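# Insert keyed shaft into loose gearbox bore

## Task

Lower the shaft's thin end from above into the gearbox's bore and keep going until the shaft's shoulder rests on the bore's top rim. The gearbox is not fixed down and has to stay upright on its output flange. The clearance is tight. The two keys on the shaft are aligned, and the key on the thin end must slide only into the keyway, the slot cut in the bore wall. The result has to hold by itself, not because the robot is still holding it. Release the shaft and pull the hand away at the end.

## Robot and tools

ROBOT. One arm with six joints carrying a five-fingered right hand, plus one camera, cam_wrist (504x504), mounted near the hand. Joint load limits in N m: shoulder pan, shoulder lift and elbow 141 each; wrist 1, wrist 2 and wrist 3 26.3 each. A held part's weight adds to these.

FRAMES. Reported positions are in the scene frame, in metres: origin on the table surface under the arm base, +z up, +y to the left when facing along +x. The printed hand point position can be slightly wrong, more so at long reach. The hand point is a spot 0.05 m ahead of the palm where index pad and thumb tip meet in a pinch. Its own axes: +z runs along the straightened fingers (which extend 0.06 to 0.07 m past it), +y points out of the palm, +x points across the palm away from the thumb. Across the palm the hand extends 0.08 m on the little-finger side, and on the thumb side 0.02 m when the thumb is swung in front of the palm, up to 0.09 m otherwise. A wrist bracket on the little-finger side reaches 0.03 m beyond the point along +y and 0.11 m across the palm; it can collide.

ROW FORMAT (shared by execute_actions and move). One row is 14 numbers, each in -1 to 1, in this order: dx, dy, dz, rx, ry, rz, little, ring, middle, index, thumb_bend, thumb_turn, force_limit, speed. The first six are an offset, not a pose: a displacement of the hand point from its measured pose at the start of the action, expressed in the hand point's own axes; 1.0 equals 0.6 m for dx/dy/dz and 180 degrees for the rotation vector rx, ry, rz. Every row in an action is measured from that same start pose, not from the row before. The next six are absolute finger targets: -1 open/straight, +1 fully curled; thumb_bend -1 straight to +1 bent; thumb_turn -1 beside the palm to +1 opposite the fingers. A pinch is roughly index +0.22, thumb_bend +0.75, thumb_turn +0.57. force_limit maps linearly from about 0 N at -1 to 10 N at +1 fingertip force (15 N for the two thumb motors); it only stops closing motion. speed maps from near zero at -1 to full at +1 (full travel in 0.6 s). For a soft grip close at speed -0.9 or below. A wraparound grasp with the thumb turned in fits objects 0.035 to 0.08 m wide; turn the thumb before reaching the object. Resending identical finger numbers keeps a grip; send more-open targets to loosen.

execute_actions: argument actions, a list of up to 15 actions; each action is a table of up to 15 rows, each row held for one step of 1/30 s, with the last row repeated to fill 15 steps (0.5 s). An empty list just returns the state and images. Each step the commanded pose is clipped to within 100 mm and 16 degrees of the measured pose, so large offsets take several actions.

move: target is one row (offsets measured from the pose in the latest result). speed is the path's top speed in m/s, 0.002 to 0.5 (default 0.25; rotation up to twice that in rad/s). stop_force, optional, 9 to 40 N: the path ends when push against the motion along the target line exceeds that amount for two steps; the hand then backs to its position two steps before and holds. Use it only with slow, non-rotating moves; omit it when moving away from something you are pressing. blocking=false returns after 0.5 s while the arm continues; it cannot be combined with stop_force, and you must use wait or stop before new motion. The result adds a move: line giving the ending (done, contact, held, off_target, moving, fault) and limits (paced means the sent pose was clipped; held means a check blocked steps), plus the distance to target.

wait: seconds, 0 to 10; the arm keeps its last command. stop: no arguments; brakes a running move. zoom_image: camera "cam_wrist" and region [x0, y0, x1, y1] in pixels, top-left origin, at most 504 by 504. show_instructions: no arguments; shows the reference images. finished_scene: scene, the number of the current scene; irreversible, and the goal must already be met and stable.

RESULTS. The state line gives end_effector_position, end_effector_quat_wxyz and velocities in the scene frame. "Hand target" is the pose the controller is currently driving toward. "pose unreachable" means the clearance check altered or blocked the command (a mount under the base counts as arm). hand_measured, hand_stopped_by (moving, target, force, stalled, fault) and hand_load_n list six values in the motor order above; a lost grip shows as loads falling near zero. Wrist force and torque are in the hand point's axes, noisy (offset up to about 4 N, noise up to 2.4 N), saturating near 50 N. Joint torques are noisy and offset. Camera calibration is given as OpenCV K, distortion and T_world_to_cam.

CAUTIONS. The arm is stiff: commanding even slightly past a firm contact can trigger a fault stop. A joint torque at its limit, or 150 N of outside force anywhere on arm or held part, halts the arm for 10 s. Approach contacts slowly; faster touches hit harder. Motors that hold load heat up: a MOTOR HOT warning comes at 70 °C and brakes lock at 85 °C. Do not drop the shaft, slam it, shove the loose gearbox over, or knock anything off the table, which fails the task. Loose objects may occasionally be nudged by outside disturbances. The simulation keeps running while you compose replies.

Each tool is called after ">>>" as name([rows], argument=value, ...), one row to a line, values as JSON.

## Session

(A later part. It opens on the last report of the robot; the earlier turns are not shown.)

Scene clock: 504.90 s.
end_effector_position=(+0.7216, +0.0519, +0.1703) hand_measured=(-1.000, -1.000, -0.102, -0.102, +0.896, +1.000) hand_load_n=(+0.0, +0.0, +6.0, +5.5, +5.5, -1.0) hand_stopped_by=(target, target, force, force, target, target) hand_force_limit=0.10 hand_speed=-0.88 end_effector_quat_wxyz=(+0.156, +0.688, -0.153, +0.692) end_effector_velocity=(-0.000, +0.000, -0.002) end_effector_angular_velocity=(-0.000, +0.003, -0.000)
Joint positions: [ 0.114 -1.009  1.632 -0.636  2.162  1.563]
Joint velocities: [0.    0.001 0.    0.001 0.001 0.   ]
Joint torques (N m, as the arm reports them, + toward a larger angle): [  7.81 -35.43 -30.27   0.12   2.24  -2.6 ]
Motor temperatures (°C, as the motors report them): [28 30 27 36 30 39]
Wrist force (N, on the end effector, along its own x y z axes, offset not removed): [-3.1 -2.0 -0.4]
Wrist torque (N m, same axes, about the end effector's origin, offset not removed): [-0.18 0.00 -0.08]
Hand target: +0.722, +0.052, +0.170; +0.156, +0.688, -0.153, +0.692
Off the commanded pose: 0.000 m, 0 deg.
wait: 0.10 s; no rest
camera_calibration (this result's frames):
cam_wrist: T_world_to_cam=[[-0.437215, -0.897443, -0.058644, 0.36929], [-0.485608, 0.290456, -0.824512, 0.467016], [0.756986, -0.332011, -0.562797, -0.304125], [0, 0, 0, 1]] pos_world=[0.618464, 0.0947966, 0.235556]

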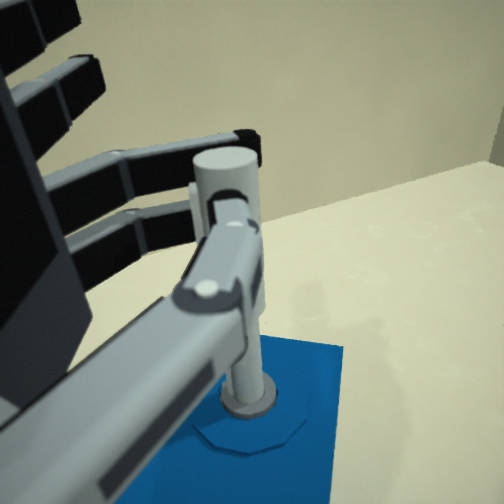

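>>> move(target=[-0.0167, -0.00015, -0.00017, -0.0017, 0, 0, -1, -1, 0.3, 0.3, 0.9, 1.0, 0.1, -0.88], speed=0.005, stop_force=9)

>>> wait(seconds=0.1)

Scene clock: 512.07 s.
end_effector_position=(+0.7216, +0.0520, +0.1604) hand_measured=(-1.000, -1.000, -0.102, -0.102, +0.896, +1.000) hand_load_n=(+0.0, +0.0, +6.0, +5.5, +6.0, -1.0) hand_stopped_by=(target, target, force, force, target, target) hand_force_limit=0.10 hand_speed=-0.88 end_effector_quat_wxyz=(+0.158, +0.687, -0.155, +0.692) end_effector_velocity=(-0.000, +0.000, -0.001) end_effector_angular_velocity=(+0.001, -0.001, -0.001)
Joint positions: [ 0.115 -0.993  1.636 -0.656  2.17   1.563]
Joint velocities: [ 0.     0.002  0.001 -0.004  0.001  0.001]
Joint torques (N m, as the arm reports them, + toward a larger angle): [  8.3  -33.57 -11.7   -3.27   1.94  -2.46]
Motor temperatures (°C, as the motors report them): [28 30 27 36 30 39]
Wrist force (N, on the end effector, along its own x y z axes, offset not removed): [-2.2 -1.1 0.6]
Wrist torque (N m, same axes, about the end effector's origin, offset not removed): [-0.14 -0.05 -0.12]
Hand target: +0.722, +0.052, +0.160; +0.158, +0.687, -0.155, +0.692
Off the commanded pose: 0.000 m, 0 deg.
move: done
camera_calibration (this result's frames):
cam_wrist: T_world_to_cam=[[-0.44193, -0.895128, -0.0586794, 0.372068], [-0.484046, 0.293027, -0.824521, 0.457614], [0.755247, -0.335977, -0.56278, -0.308205], [0, 0, 0, 1]] pos_world=[0.618705, 0.0954056, 0.225693]

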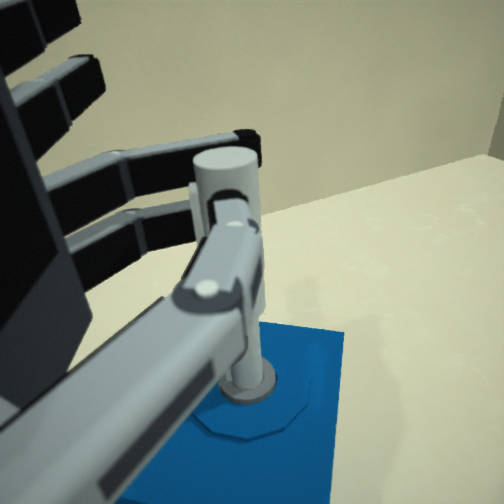

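Scene clock: 512.17 s.
end_effector_position=(+0.7216, +0.0520, +0.1603) hand_measured=(-1.000, -1.000, -0.102, -0.102, +0.896, +1.000) hand_load_n=(+0.0, +0.0, +6.0, +5.5, +6.0, -1.0) hand_stopped_by=(target, target, force, force, target, target) hand_force_limit=0.10 hand_speed=-0.88 end_effector_quat_wxyz=(+0.158, +0.687, -0.155, +0.692) end_effector_velocity=(+0.000, -0.000, +0.001) end_effector_angular_velocity=(+0.000, -0.002, -0.001)
Joint positions: [ 0.115 -0.993  1.636 -0.656  2.17   1.563]
Joint velocities: [ 0.    -0.    -0.001 -0.002  0.001  0.   ]
Joint torques (N m, as the arm reports them, + toward a larger angle): [  8.57 -35.63 -10.99  -3.84   2.03  -2.62]
Motor temperatures (°C, as the motors report them): [28 30 27 36 30 39]
Wrist force (N, on the end effector, along its own x y z axes, offset not removed): [-2.0 -1.7 1.7]
Wrist torque (N m, same axes, about the end effector's origin, offset not removed): [-0.32 -0.09 -0.06]
Hand target: +0.722, +0.052, +0.160; +0.158, +0.687, -0.155, +0.692
Off the commanded pose: 0.000 m, 0 deg.
wait: 0.10 s; no rest
camera_calibration (this result's frames):
cam_wrist: T_world_to_cam=[[-0.441969, -0.895109, -0.0586801, 0.372092], [-0.48403, 0.293047, -0.824523, 0.457533], [0.755234, -0.336011, -0.562777, -0.308242], [0, 0, 0, 1]] pos_world=[0.618708, 0.095411, 0.22561]

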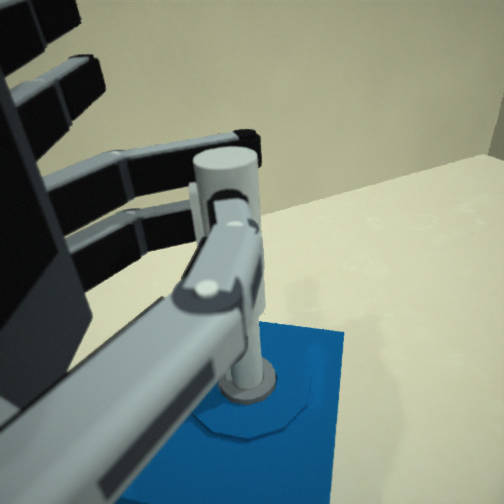

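>>> move(target=[-0.030, -0.00006, -0.00019, 0.0008, 0, 0, -1, -1, 0.3, 0.3, 0.9, 1.0, 0.1, -0.88], speed=0.009, stop_force=9)

>>> wait(seconds=0.1)

Scene clock: 515.20 s.
end_effector_position=(+0.7215, +0.0520, +0.1554) hand_measured=(-1.000, -1.000, -0.102, -0.102, +0.896, +1.000) hand_load_n=(+0.0, +0.0, +6.0, +5.5, +6.0, -1.0) hand_stopped_by=(target, target, force, force, target, target) hand_force_limit=0.10 hand_speed=-0.88 end_effector_quat_wxyz=(+0.158, +0.688, -0.155, +0.691) end_effector_velocity=(-0.001, -0.000, +0.002) end_effector_angular_velocity=(+0.000, +0.002, +0.000)
Joint positions: [ 0.115 -0.986  1.64  -0.666  2.169  1.563]
Joint velocities: [ 0.    -0.005 -0.     0.008 -0.     0.   ]
Joint torques (N m, as the arm reports them, + toward a larger angle): [ -2.68 -51.15 -28.62   0.03  -1.57  -0.62]
Motor temperatures (°C, as the motors report them): [28 30 27 36 30 39]
Wrist force (N, on the end effector, along its own x y z axes, offset not removed): [-3.2 -0.9 -0.5]
Wrist torque (N m, same axes, about the end effector's origin, offset not removed): [-0.03 -0.02 -0.12]
Hand target: +0.722, +0.052, +0.156; +0.158, +0.687, -0.155, +0.692
Off the commanded pose: 0.013 m, 0 deg.
move: contact
camera_calibration (this result's frames):
cam_wrist: T_world_to_cam=[[-0.441367, -0.895423, -0.0584186, 0.371299], [-0.484595, 0.292645, -0.824334, 0.453799], [0.755224, -0.335525, -0.563081, -0.310933], [0, 0, 0, 1]] pos_world=[0.618612, 0.0953419, 0.220692]

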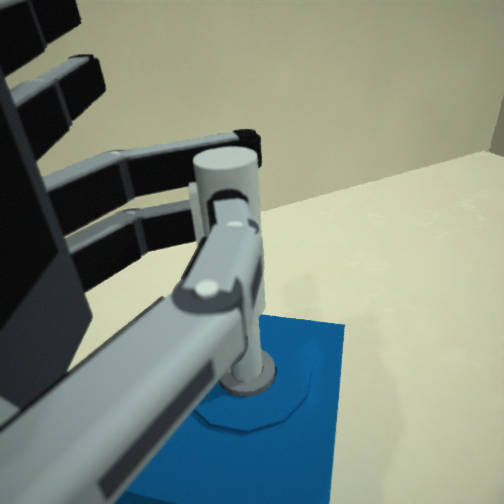

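Scene clock: 515.30 s.
end_effector_position=(+0.7215, +0.0520, +0.1556) hand_measured=(-1.000, -1.000, -0.102, -0.102, +0.896, +1.000) hand_load_n=(+0.0, +0.0, +6.0, +6.0, +6.0, -0.5) hand_stopped_by=(target, target, force, force, target, target) hand_force_limit=0.10 hand_speed=-0.88 end_effector_quat_wxyz=(+0.158, +0.688, -0.155, +0.691) end_effector_velocity=(+0.000, +0.000, +0.002) end_effector_angular_velocity=(+0.001, -0.004, +0.000)
Joint positions: [ 0.115 -0.987  1.64  -0.666  2.169  1.563]
Joint velocities: [-0.    -0.003 -0.001  0.    -0.001  0.   ]
Joint torques (N m, as the arm reports them, + toward a larger angle): [ -0.86 -53.71 -29.73   0.02  -0.71  -0.91]
Motor temperatures (°C, as the motors report them): [28 30 27 36 30 39]
Wrist force (N, on the end effector, along its own x y z axes, offset not removed): [-3.7 -1.6 0.4]
Wrist torque (N m, same axes, about the end effector's origin, offset not removed): [-0.18 0.04 -0.17]
Hand target: +0.722, +0.052, +0.156; +0.158, +0.687, -0.155, +0.692
Off the commanded pose: 0.013 m, 0 deg.
wait: 0.10 s; no rest
camera_calibration (this result's frames):
cam_wrist: T_world_to_cam=[[-0.441366, -0.895423, -0.058434, 0.371317], [-0.484573, 0.292648, -0.824346, 0.453994], [0.755239, -0.335522, -0.563063, -0.310809], [0, 0, 0, 1]] pos_world=[0.618615, 0.0953423, 0.22094]

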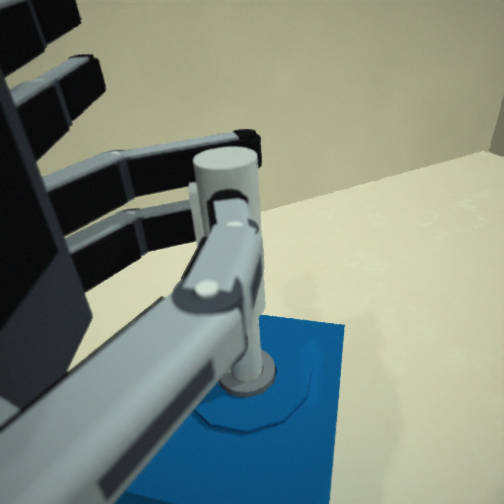

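>>> move(target=[-0.025, -0.00005, -0.00016, 0.0006, 0, 0, -1, -1, 0.3, 0.3, 0.9, 1.0, 0.1, -0.88], speed=0.005, stop_force=9)

>>> wait(seconds=0.1)

Scene clock: 517.90 s.
end_effector_position=(+0.7216, +0.0520, +0.1553) hand_measured=(-1.000, -1.000, -0.102, -0.102, +0.896, +1.000) hand_load_n=(+0.0, +0.0, +5.5, +5.0, +6.5, -1.5) hand_stopped_by=(target, target, force, force, target, target) hand_force_limit=0.10 hand_speed=-0.88 end_effector_quat_wxyz=(+0.158, +0.687, -0.155, +0.692) end_effector_velocity=(-0.001, +0.000, +0.000) end_effector_angular_velocity=(+0.000, +0.005, +0.000)
Joint positions: [ 0.115 -0.986  1.64  -0.667  2.169  1.563]
Joint velocities: [ 0.    -0.002 -0.001  0.009 -0.     0.001]
Joint torques (N m, as the arm reports them, + toward a larger angle): [  3.94 -54.66 -20.86  -0.13  -1.4   -1.25]
Motor temperatures (°C, as the motors report them): [28 30 27 36 30 39]
Wrist force (N, on the end effector, along its own x y z axes, offset not removed): [-0.9 -2.1 -0.9]
Wrist torque (N m, same axes, about the end effector's origin, offset not removed): [-0.28 0.09 -0.11]
Hand target: +0.722, +0.052, +0.156; +0.158, +0.687, -0.155, +0.692
Off the commanded pose: 0.015 m, 0 deg.
move: contact
camera_calibration (this result's frames):
cam_wrist: T_world_to_cam=[[-0.441416, -0.895373, -0.0588179, 0.371484], [-0.483972, 0.292769, -0.824656, 0.453359], [0.755595, -0.33555, -0.562568, -0.31144], [0, 0, 0, 1]] pos_world=[0.618714, 0.0953838, 0.220509]

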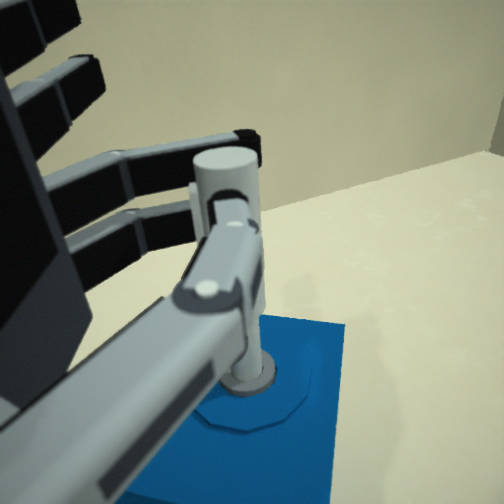

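Scene clock: 518.00 s.
end_effector_position=(+0.7216, +0.0520, +0.1553) hand_measured=(-1.000, -1.000, -0.102, -0.102, +0.896, +1.000) hand_load_n=(+0.0, +0.0, +6.0, +5.5, +6.0, -1.0) hand_stopped_by=(target, target, force, force, target, target) hand_force_limit=0.10 hand_speed=-0.88 end_effector_quat_wxyz=(+0.158, +0.687, -0.155, +0.692) end_effector_velocity=(+0.000, +0.000, +0.000) end_effector_angular_velocity=(-0.000, -0.000, +0.001)
Joint positions: [ 0.115 -0.986  1.64  -0.667  2.169  1.563]
Joint velocities: [-0.    -0.    -0.001  0.    -0.001 -0.   ]
Joint torques (N m, as the arm reports them, + toward a larger angle): [  4.27 -53.51 -28.79  -0.04  -1.54  -0.94]
Motor temperatures (°C, as the motors report them): [28 30 27 36 30 39]
Wrist force (N, on the end effector, along its own x y z axes, offset not removed): [-3.2 -1.0 -1.0]
Wrist torque (N m, same axes, about the end effector's origin, offset not removed): [-0.10 0.00 -0.07]
Hand target: +0.722, +0.052, +0.156; +0.158, +0.687, -0.155, +0.692
Off the commanded pose: 0.015 m, 0 deg.
wait: 0.10 s; no rest
camera_calibration (this result's frames):
cam_wrist: T_world_to_cam=[[-0.441428, -0.895375, -0.058696, 0.37145], [-0.484145, 0.292742, -0.824564, 0.453511], [0.755476, -0.335568, -0.562716, -0.311253], [0, 0, 0, 1]] pos_world=[0.618678, 0.0953783, 0.220604]

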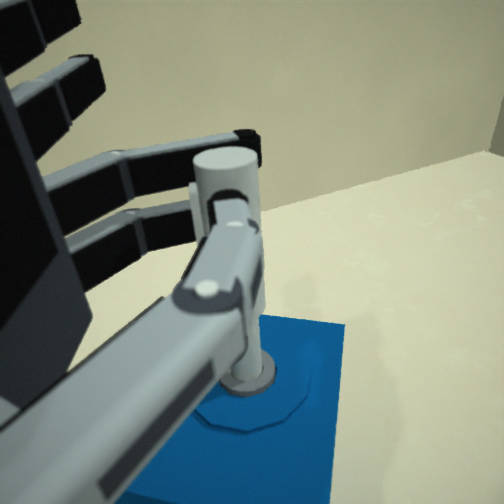

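>>> move(target=[0.0002, 0, -0.00045, 0.0006, 0, 0, -1, -1, 0.3, 0.3, 0.9, 1.0, 0.1, -0.88], speed=0.003)

>>> move(target=[-0.025, -0.00009, -0.00018, 0, 0, 0, -1, -1, 0.3, 0.3, 0.9, 1.0, 0.1, -0.88], speed=0.005, stop_force=9)

>>> wait(seconds=0.1)

Scene clock: 522.17 s.
end_effector_position=(+0.7214, +0.0521, +0.1555) hand_measured=(-1.000, -1.000, -0.102, -0.102, +0.896, +1.000) hand_load_n=(+0.0, +0.0, +6.5, +6.0, +5.5, -1.0) hand_stopped_by=(target, target, force, force, target, target) hand_force_limit=0.10 hand_speed=-0.88 end_effector_quat_wxyz=(+0.157, +0.688, -0.154, +0.692) end_effector_velocity=(-0.000, +0.000, -0.001) end_effector_angular_velocity=(-0.000, +0.001, +0.001)
Joint positions: [ 0.115 -0.987  1.641 -0.667  2.167  1.563]
Joint velocities: [-0.     0.     0.001 -0.001 -0.001 -0.   ]
Joint torques (N m, as the arm reports them, + toward a larger angle): [ -3.98 -50.55  -7.42  -2.77  -2.21   2.32]
Motor temperatures (°C, as the motors report them): [28 30 27 36 30 39]
Wrist force (N, on the end effector, along its own x y z axes, offset not removed): [0.6 -0.9 2.7]
Wrist torque (N m, same axes, about the end effector's origin, offset not removed): [-0.21 -0.02 0.00]
Hand target: +0.721, +0.052, +0.155; +0.157, +0.688, -0.154, +0.692
Off the commanded pose: 0.000 m, 0 deg.
move: done
camera_calibration (this result's frames):
cam_wrist: T_world_to_cam=[[-0.439825, -0.896158, -0.0587827, 0.370379], [-0.48454, 0.291898, -0.824631, 0.453871], [0.756158, -0.33421, -0.562608, -0.311546], [0, 0, 0, 1]] pos_world=[0.618399, 0.0953117, 0.22077]

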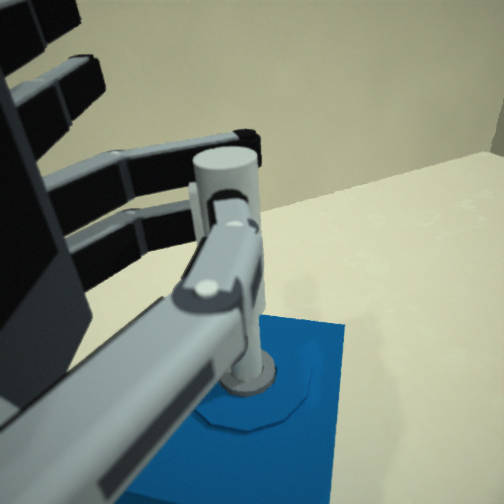

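Scene clock: 525.40 s.
end_effector_position=(+0.7214, +0.0522, +0.1407) hand_measured=(-1.000, -1.000, -0.102, -0.102, +0.896, +1.000) hand_load_n=(+0.0, +0.0, +6.5, +6.0, +6.0, -1.0) hand_stopped_by=(target, target, force, force, target, target) hand_force_limit=0.10 hand_speed=-0.88 end_effector_quat_wxyz=(+0.157, +0.688, -0.154, +0.692) end_effector_velocity=(+0.000, +0.000, -0.001) end_effector_angular_velocity=(+0.000, -0.001, +0.000)
Joint positions: [ 0.115 -0.965  1.651 -0.699  2.167  1.563]
Joint velocities: [ 0.     0.001  0.    -0.003 -0.    -0.   ]
Joint torques (N m, as the arm reports them, + toward a larger angle): [  9.88 -32.49  -9.04  -2.81   1.88   2.64]
Motor temperatures (°C, as the motors report them): [28 30 27 36 30 39]
Wrist force (N, on the end effector, along its own x y z axes, offset not removed): [-0.1 0.0 3.6]
Wrist torque (N m, same axes, about the end effector's origin, offset not removed): [-0.18 0.10 -0.08]
Hand target: +0.721, +0.052, +0.141; +0.157, +0.688, -0.154, +0.692
Off the commanded pose: 0.000 m, 0 deg.
move: done
camera_calibration (this result's frames):
cam_wrist: T_world_to_cam=[[-0.439838, -0.896151, -0.0587857, 0.369534], [-0.484543, 0.291911, -0.824625, 0.441644], [0.756149, -0.334217, -0.562617, -0.31991], [0, 0, 0, 1]] pos_world=[0.61843, 0.0953177, 0.205927]

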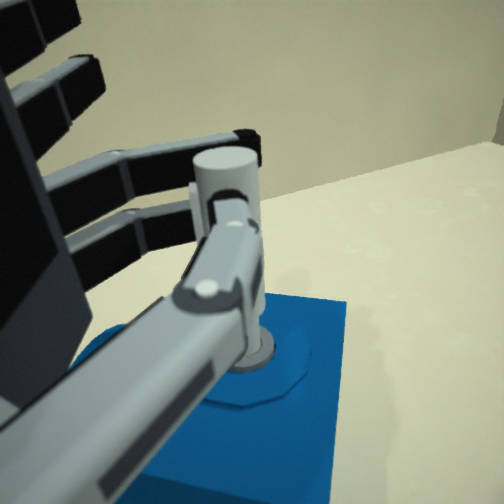

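Scene clock: 525.50 s.
end_effector_position=(+0.7214, +0.0522, +0.1406) hand_measured=(-1.000, -1.000, -0.102, -0.102, +0.896, +1.000) hand_load_n=(+0.0, +0.0, +6.5, +6.0, +6.0, -1.0) hand_stopped_by=(target, target, force, force, target, target) hand_force_limit=0.10 hand_speed=-0.88 end_effector_quat_wxyz=(+0.157, +0.688, -0.154, +0.692) end_effector_velocity=(-0.000, -0.000, +0.001) end_effector_angular_velocity=(-0.002, -0.000, -0.000)
Joint positions: [ 0.115 -0.965  1.651 -0.699  2.167  1.563]
Joint velocities: [ 0.    -0.001  0.001 -0.001  0.    -0.002]
Joint torques (N m, as the arm reports them, + toward a larger angle): [  9.4  -34.5   -9.15  -2.71   1.97   2.58]
Motor temperatures (°C, as the motors report them): [28 30 27 36 30 39]
Wrist force (N, on the end effector, along its own x y z axes, offset not removed): [-0.4 0.5 3.7]
Wrist torque (N m, same axes, about the end effector's origin, offset not removed): [-0.10 0.07 -0.12]
Hand target: +0.721, +0.052, +0.141; +0.157, +0.688, -0.154, +0.692
Off the commanded pose: 0.000 m, 0 deg.
wait: 0.10 s; no rest
camera_calibration (this result's frames):
cam_wrist: T_world_to_cam=[[-0.439832, -0.896154, -0.0587889, 0.36953], [-0.48454, 0.291909, -0.824628, 0.441573], [0.756154, -0.334212, -0.562613, -0.31996], [0, 0, 0, 1]] pos_world=[0.61843, 0.0953216, 0.205844]

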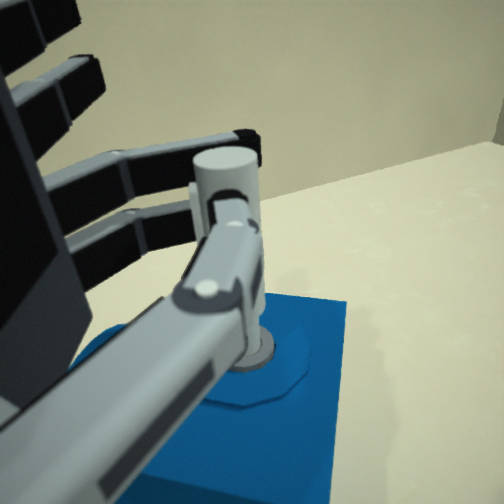

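>>> move(target=[-0.0267, 0.0005, 0.0003, 0, 0, 0, -1, -1, 0.3, 0.3, 0.9, 1.0, 0.1, -0.88], speed=0.006, stop_force=9)

>>> wait(seconds=0.1)

Scene clock: 530.87 s.
end_effector_position=(+0.7216, +0.0517, +0.1248) hand_measured=(-1.000, -1.000, -0.102, -0.102, +0.896, +1.000) hand_load_n=(+0.0, +0.0, +6.0, +5.5, +5.5, -1.0) hand_stopped_by=(target, target, force, force, target, target) hand_force_limit=0.10 hand_speed=-0.88 end_effector_quat_wxyz=(+0.157, +0.688, -0.154, +0.692) end_effector_velocity=(-0.000, -0.000, -0.001) end_effector_angular_velocity=(-0.002, +0.001, -0.001)
Joint positions: [ 0.114 -0.941  1.66  -0.732  2.166  1.563]
Joint velocities: [-0.     0.002  0.    -0.003  0.    -0.002]
Joint torques (N m, as the arm reports them, + toward a larger angle): [ -6.68 -33.22  -8.57  -2.58  -1.55   2.38]
Motor temperatures (°C, as the motors report them): [28 30 27 36 30 39]
Wrist force (N, on the end effector, along its own x y z axes, offset not removed): [0.7 -5.3 -1.9]
Wrist torque (N m, same axes, about the end effector's origin, offset not removed): [-0.28 0.20 -0.14]
Hand target: +0.722, +0.052, +0.125; +0.157, +0.688, -0.154, +0.692
Off the commanded pose: 0.000 m, 0 deg.
move: done
camera_calibration (this result's frames):
cam_wrist: T_world_to_cam=[[-0.439825, -0.896156, -0.0588054, 0.368281], [-0.484535, 0.291917, -0.824627, 0.428717], [0.756161, -0.334198, -0.562612, -0.32912], [0, 0, 0, 1]] pos_world=[0.618576, 0.094896, 0.190021]

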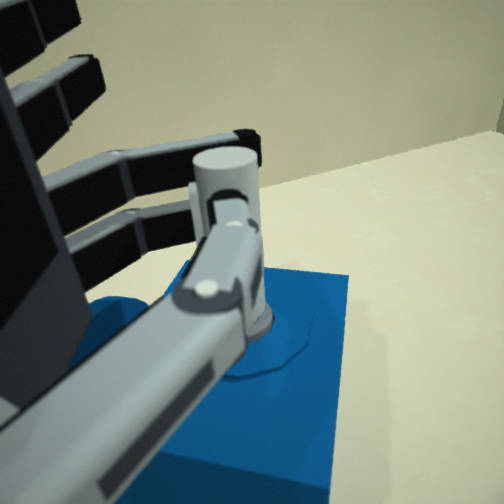

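Scene clock: 530.97 s.
end_effector_position=(+0.7216, +0.0517, +0.1246) hand_measured=(-1.000, -1.000, -0.102, -0.102, +0.896, +1.000) hand_load_n=(+0.0, +0.0, +6.0, +6.0, +5.5, -1.0) hand_stopped_by=(target, target, force, force, target, target) hand_force_limit=0.10 hand_speed=-0.88 end_effector_quat_wxyz=(+0.157, +0.688, -0.154, +0.692) end_effector_velocity=(-0.000, -0.000, -0.001) end_effector_angular_velocity=(+0.000, +0.000, -0.000)
Joint positions: [ 0.114 -0.941  1.66  -0.732  2.166  1.563]
Joint velocities: [-0.     0.001  0.001 -0.001  0.     0.   ]
Joint torques (N m, as the arm reports them, + toward a larger angle): [ -7.07 -34.34  -9.31  -3.08  -1.59   2.34]
Motor temperatures (°C, as the motors report them): [28 30 27 36 30 39]
Wrist force (N, on the end effector, along its own x y z axes, offset not removed): [-0.8 -3.9 -1.7]
Wrist torque (N m, same axes, about the end effector's origin, offset not removed): [-0.14 0.29 -0.12]
Hand target: +0.722, +0.052, +0.125; +0.157, +0.688, -0.154, +0.692
Off the commanded pose: 0.000 m, 0 deg.
wait: 0.10 s; no rest
camera_calibration (this result's frames):
cam_wrist: T_world_to_cam=[[-0.439844, -0.896148, -0.0587841, 0.368269], [-0.484561, 0.291921, -0.824611, 0.428637], [0.756134, -0.334216, -0.562638, -0.329164], [0, 0, 0, 1]] pos_world=[0.618574, 0.0948834, 0.189907]

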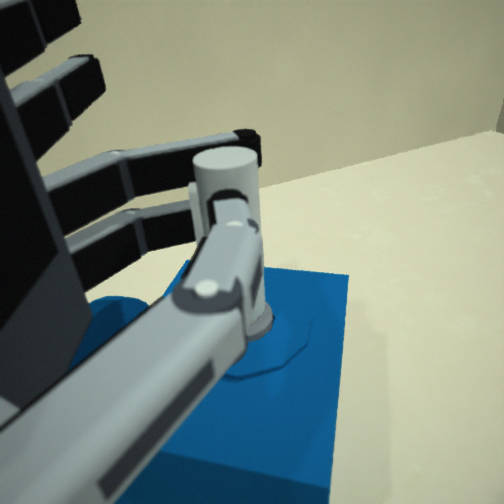

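>>> move(target=[-0.0133, -0.0003, -0.0003, 0, 0, 0, -1, -1, 0.3, 0.3, 0.9, 1.0, 0.1, -0.88], speed=0.003, stop_force=9)

>>> zoom_image(camera="cam_wrist", region=[210, 250, 310, 350])

Scene clock: 535.50 s.
end_effector_position=(+0.7216, +0.0519, +0.1193) hand_measured=(-1.000, -1.000, -0.102, -0.102, +0.896, +1.000) hand_load_n=(+0.0, +0.0, +5.5, +5.0, +6.5, -3.5) hand_stopped_by=(target, target, force, force, target, target) hand_force_limit=0.10 hand_speed=-0.88 end_effector_quat_wxyz=(+0.157, +0.687, -0.155, +0.692) end_effector_velocity=(-0.000, +0.000, +0.002) end_effector_angular_velocity=(-0.002, +0.000, -0.000)
Joint positions: [ 0.114 -0.932  1.662 -0.743  2.166  1.563]
Joint velocities: [ 0.    -0.003  0.     0.002  0.001 -0.002]
Joint torques (N m, as the arm reports them, + toward a larger angle): [  7.23 -45.47  -8.02   2.5    1.32  -0.57]
Motor temperatures (°C, as the motors report them): [28 30 27 36 30 39]
Wrist force (N, on the end effector, along its own x y z axes, offset not removed): [11.1 -2.2 -1.6]
Wrist torque (N m, same axes, about the end effector's origin, offset not removed): [-0.25 0.32 -0.01]
Hand target: +0.722, +0.052, +0.120; +0.157, +0.687, -0.155, +0.692
Off the commanded pose: 0.003 m, 0 deg.
move: contact
camera_calibration (this result's frames):
cam_wrist: T_world_to_cam=[[-0.439829, -0.896138, -0.0590534, 0.368131], [-0.484175, 0.291989, -0.824813, 0.423974], [0.756389, -0.334185, -0.562313, -0.332364], [0, 0, 0, 1]] pos_world=[0.618589, 0.095029, 0.184546]

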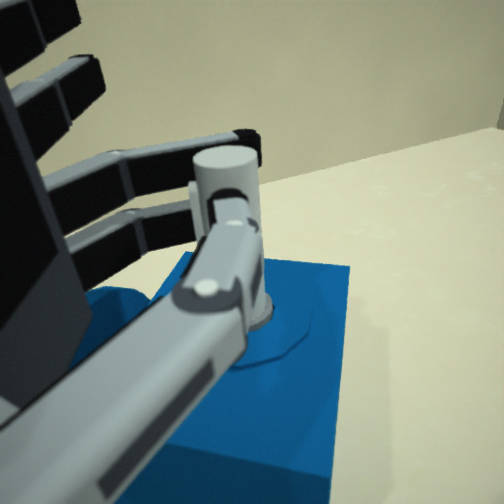

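Region (210, 250, 310, 350) of cam_wrist's 504x504 image, scaled by 5.040, with more detail than that image has.

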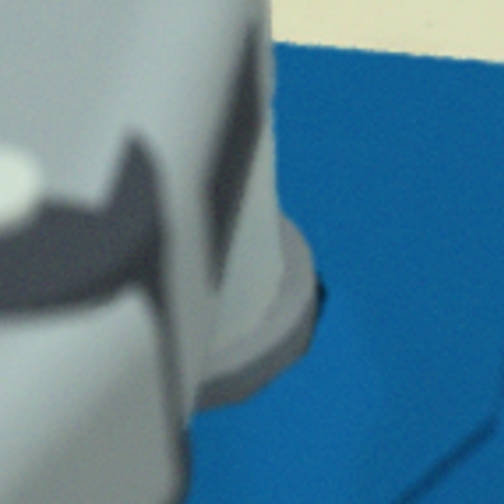

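>>> move(target=[0.0007, 0, -0.0005, 0, 0, 0, -1, -1, -0.6, -0.6, 0.9, 1.0, 0.1, -0.3], speed=0.003)

>>> move(target=[0.09, 0, -0.1, 0, 0, 0, -1, -1, -1, -1, 0.9, 1.0, 0.1, 0.3], speed=0.1)

Scene clock: 538.00 s.
end_effector_position=(+0.7213, +0.0520, +0.1197) hand_measured=(-1.000, -1.000, -0.600, -0.600, +0.900, +1.000) hand_load_n=(+0.0, +0.0, +0.0, +0.0, +0.0, +0.0) hand_stopped_by=(target, target, target, target, target, target) hand_force_limit=0.10 hand_speed=-0.30 end_effector_quat_wxyz=(+0.157, +0.687, -0.155, +0.692) end_effector_velocity=(-0.001, -0.000, -0.001) end_effector_angular_velocity=(-0.002, +0.003, -0.001)
Joint positions: [ 0.115 -0.933  1.662 -0.743  2.167  1.563]
Joint velocities: [ 0.    -0.     0.001  0.001  0.001 -0.002]
Joint torques (N m, as the arm reports them, + toward a larger angle): [  7.98 -52.65 -10.    -2.98   1.96  -1.24]
Motor temperatures (°C, as the motors report them): [28 30 27 36 30 39]
Wrist force (N, on the end effector, along its own x y z axes, offset not removed): [-1.8 -3.0 0.1]
Wrist torque (N m, same axes, about the end effector's origin, offset not removed): [-0.40 0.13 -0.23]
Hand target: +0.721, +0.052, +0.120; +0.157, +0.687, -0.155, +0.692
Off the commanded pose: 0.000 m, 0 deg.
move: done
camera_calibration (this result's frames):
cam_wrist: T_world_to_cam=[[-0.439848, -0.896133, -0.0589837, 0.368142], [-0.484276, 0.291982, -0.824756, 0.424202], [0.756314, -0.334203, -0.562404, -0.33184], [0, 0, 0, 1]] pos_world=[0.618333, 0.095143, 0.184949]

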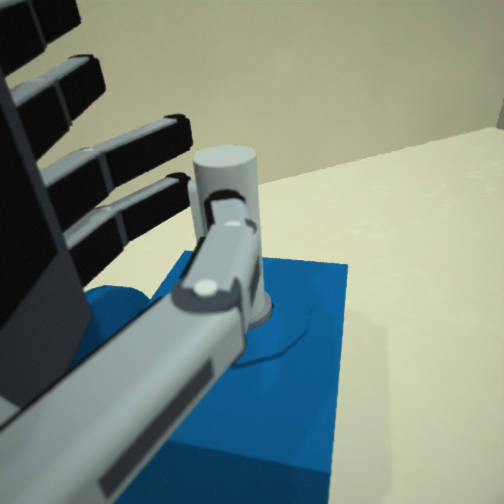

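Scene clock: 539.33 s.
end_effector_position=(+0.6670, +0.0779, +0.1730) hand_measured=(-1.000, -1.000, -1.000, -1.000, +0.900, +1.000) hand_load_n=(+0.0, +0.0, +0.0, +0.0, +0.0, +0.0) hand_stopped_by=(target, target, target, target, target, target) hand_force_limit=0.10 hand_speed=0.30 end_effector_quat_wxyz=(+0.157, +0.687, -0.154, +0.692) end_effector_velocity=(-0.002, +0.001, +0.001) end_effector_angular_velocity=(-0.000, +0.002, -0.001)
Joint positions: [ 0.182 -1.087  1.756 -0.683  2.234  1.562]
Joint velocities: [ 0.002 -0.004  0.002  0.004  0.003 -0.   ]
Joint torques (N m, as the arm reports them, + toward a larger angle): [  9.04 -47.92 -10.36   0.73   2.07  -2.45]
Motor temperatures (°C, as the motors report them): [28 30 27 36 30 39]
Wrist force (N, on the end effector, along its own x y z axes, offset not removed): [-2.5 -2.1 -0.1]
Wrist torque (N m, same axes, about the end effector's origin, offset not removed): [-0.25 0.24 -0.15]
Hand target: +0.667, +0.078, +0.173; +0.157, +0.687, -0.154, +0.692
Off the commanded pose: 0.000 m, 0 deg.
move: done
camera_calibration (this result's frames):
cam_wrist: T_world_to_cam=[[-0.439846, -0.896145, -0.0588211, 0.370614], [-0.484246, 0.291818, -0.824832, 0.434206], [0.756334, -0.334315, -0.562309, -0.252126], [0, 0, 0, 1]] pos_world=[0.563967, 0.121125, 0.238174]

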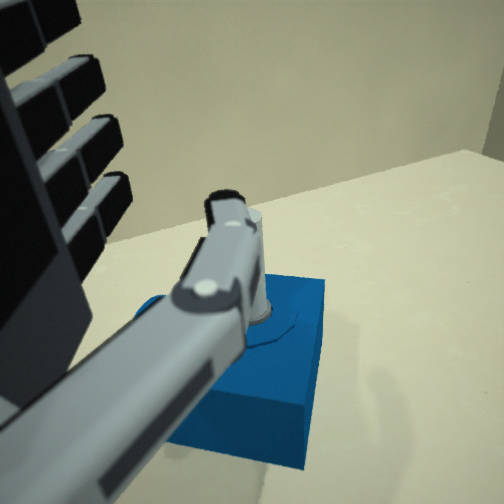

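>>> move(target=[0.08, -0.05, 0, 0, 0, 0, -1, -1, -1, -1, 0.9, 1.0, 0.1, 0.3], speed=0.15)

Scene clock: 542.30 s.
end_effector_position=(+0.6781, +0.1027, +0.2167) hand_measured=(-1.000, -1.000, -1.000, -1.000, +0.900, +1.000) hand_load_n=(+0.0, +0.0, +0.0, +0.0, +0.0, +0.0) hand_stopped_by=(target, target, target, target, target, target) hand_force_limit=0.10 hand_speed=0.30 end_effector_quat_wxyz=(+0.157, +0.687, -0.154, +0.693) end_effector_velocity=(+0.000, +0.000, -0.000) end_effector_angular_velocity=(+0.000, -0.000, +0.000)
Joint positions: [ 0.223 -1.104  1.648 -0.561  2.274  1.559]
Joint velocities: [-0.  0.  0. -0. -0.  0.]
Joint torques (N m, as the arm reports them, + toward a larger angle): [  1.9  -37.32 -17.14  -1.14   1.02   0.91]
Motor temperatures (°C, as the motors report them): [28 30 27 36 30 39]
Wrist force (N, on the end effector, along its own x y z axes, offset not removed): [-1.1 -2.4 0.2]
Wrist torque (N m, same axes, about the end effector's origin, offset not removed): [-0.33 0.06 -0.13]
Hand target: +0.678, +0.103, +0.217; +0.157, +0.687, -0.154, +0.693
Off the commanded pose: 0.005 m, 0 deg.
move: held; limits=held; held on 6 of 25 steps, including the last
pose unreachable: on one or more control steps of this call, first in action 0 (counted from 0), an arm could not follow its commanded pose, so it was not sent that pose on those steps. On the call's last step it was still not sent that pose. It may still have moved: this result reports where it is.
cause: the commanded pose would bring two parts of the arm too close to each other (joints 4 (wrist 1) to 6 (wrist 3) lie between them).
camera_calibration (this result's frames):
cam_wrist: T_world_to_cam=[[-0.438935, -0.896615, -0.0584623, 0.399635], [-0.483282, 0.29044, -0.825883, 0.468161], [0.757479, -0.334255, -0.560802, -0.228783], [0, 0, 0, 1]] pos_world=[0.574966, 0.145874, 0.281707]

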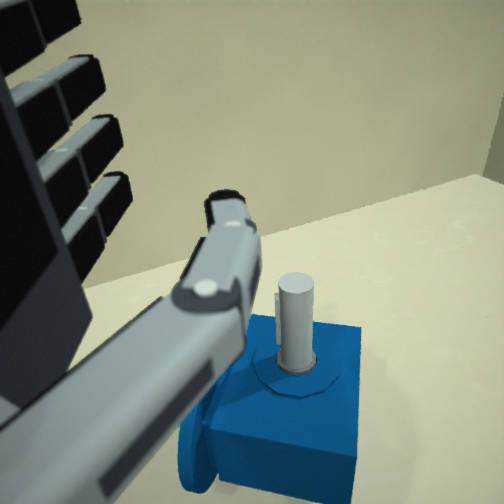

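>>> zoom_image(camera="cam_wrist", region=[240, 260, 370, 400])

Region (240, 260, 370, 400) of cam_wrist's 504x504 image, scaled by 3.600, with more detail than that image has; it fills the left 468 columns of this view, and the rest is white.

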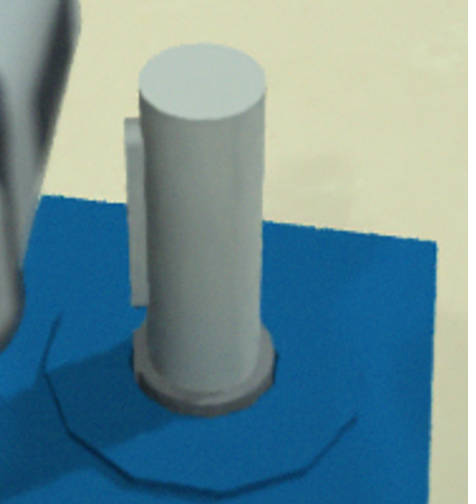

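The shaft is seated with its shoulder on the rim, and the hand is clear.

>>> finished_scene(scene=2)

The scene is finished: the task was done.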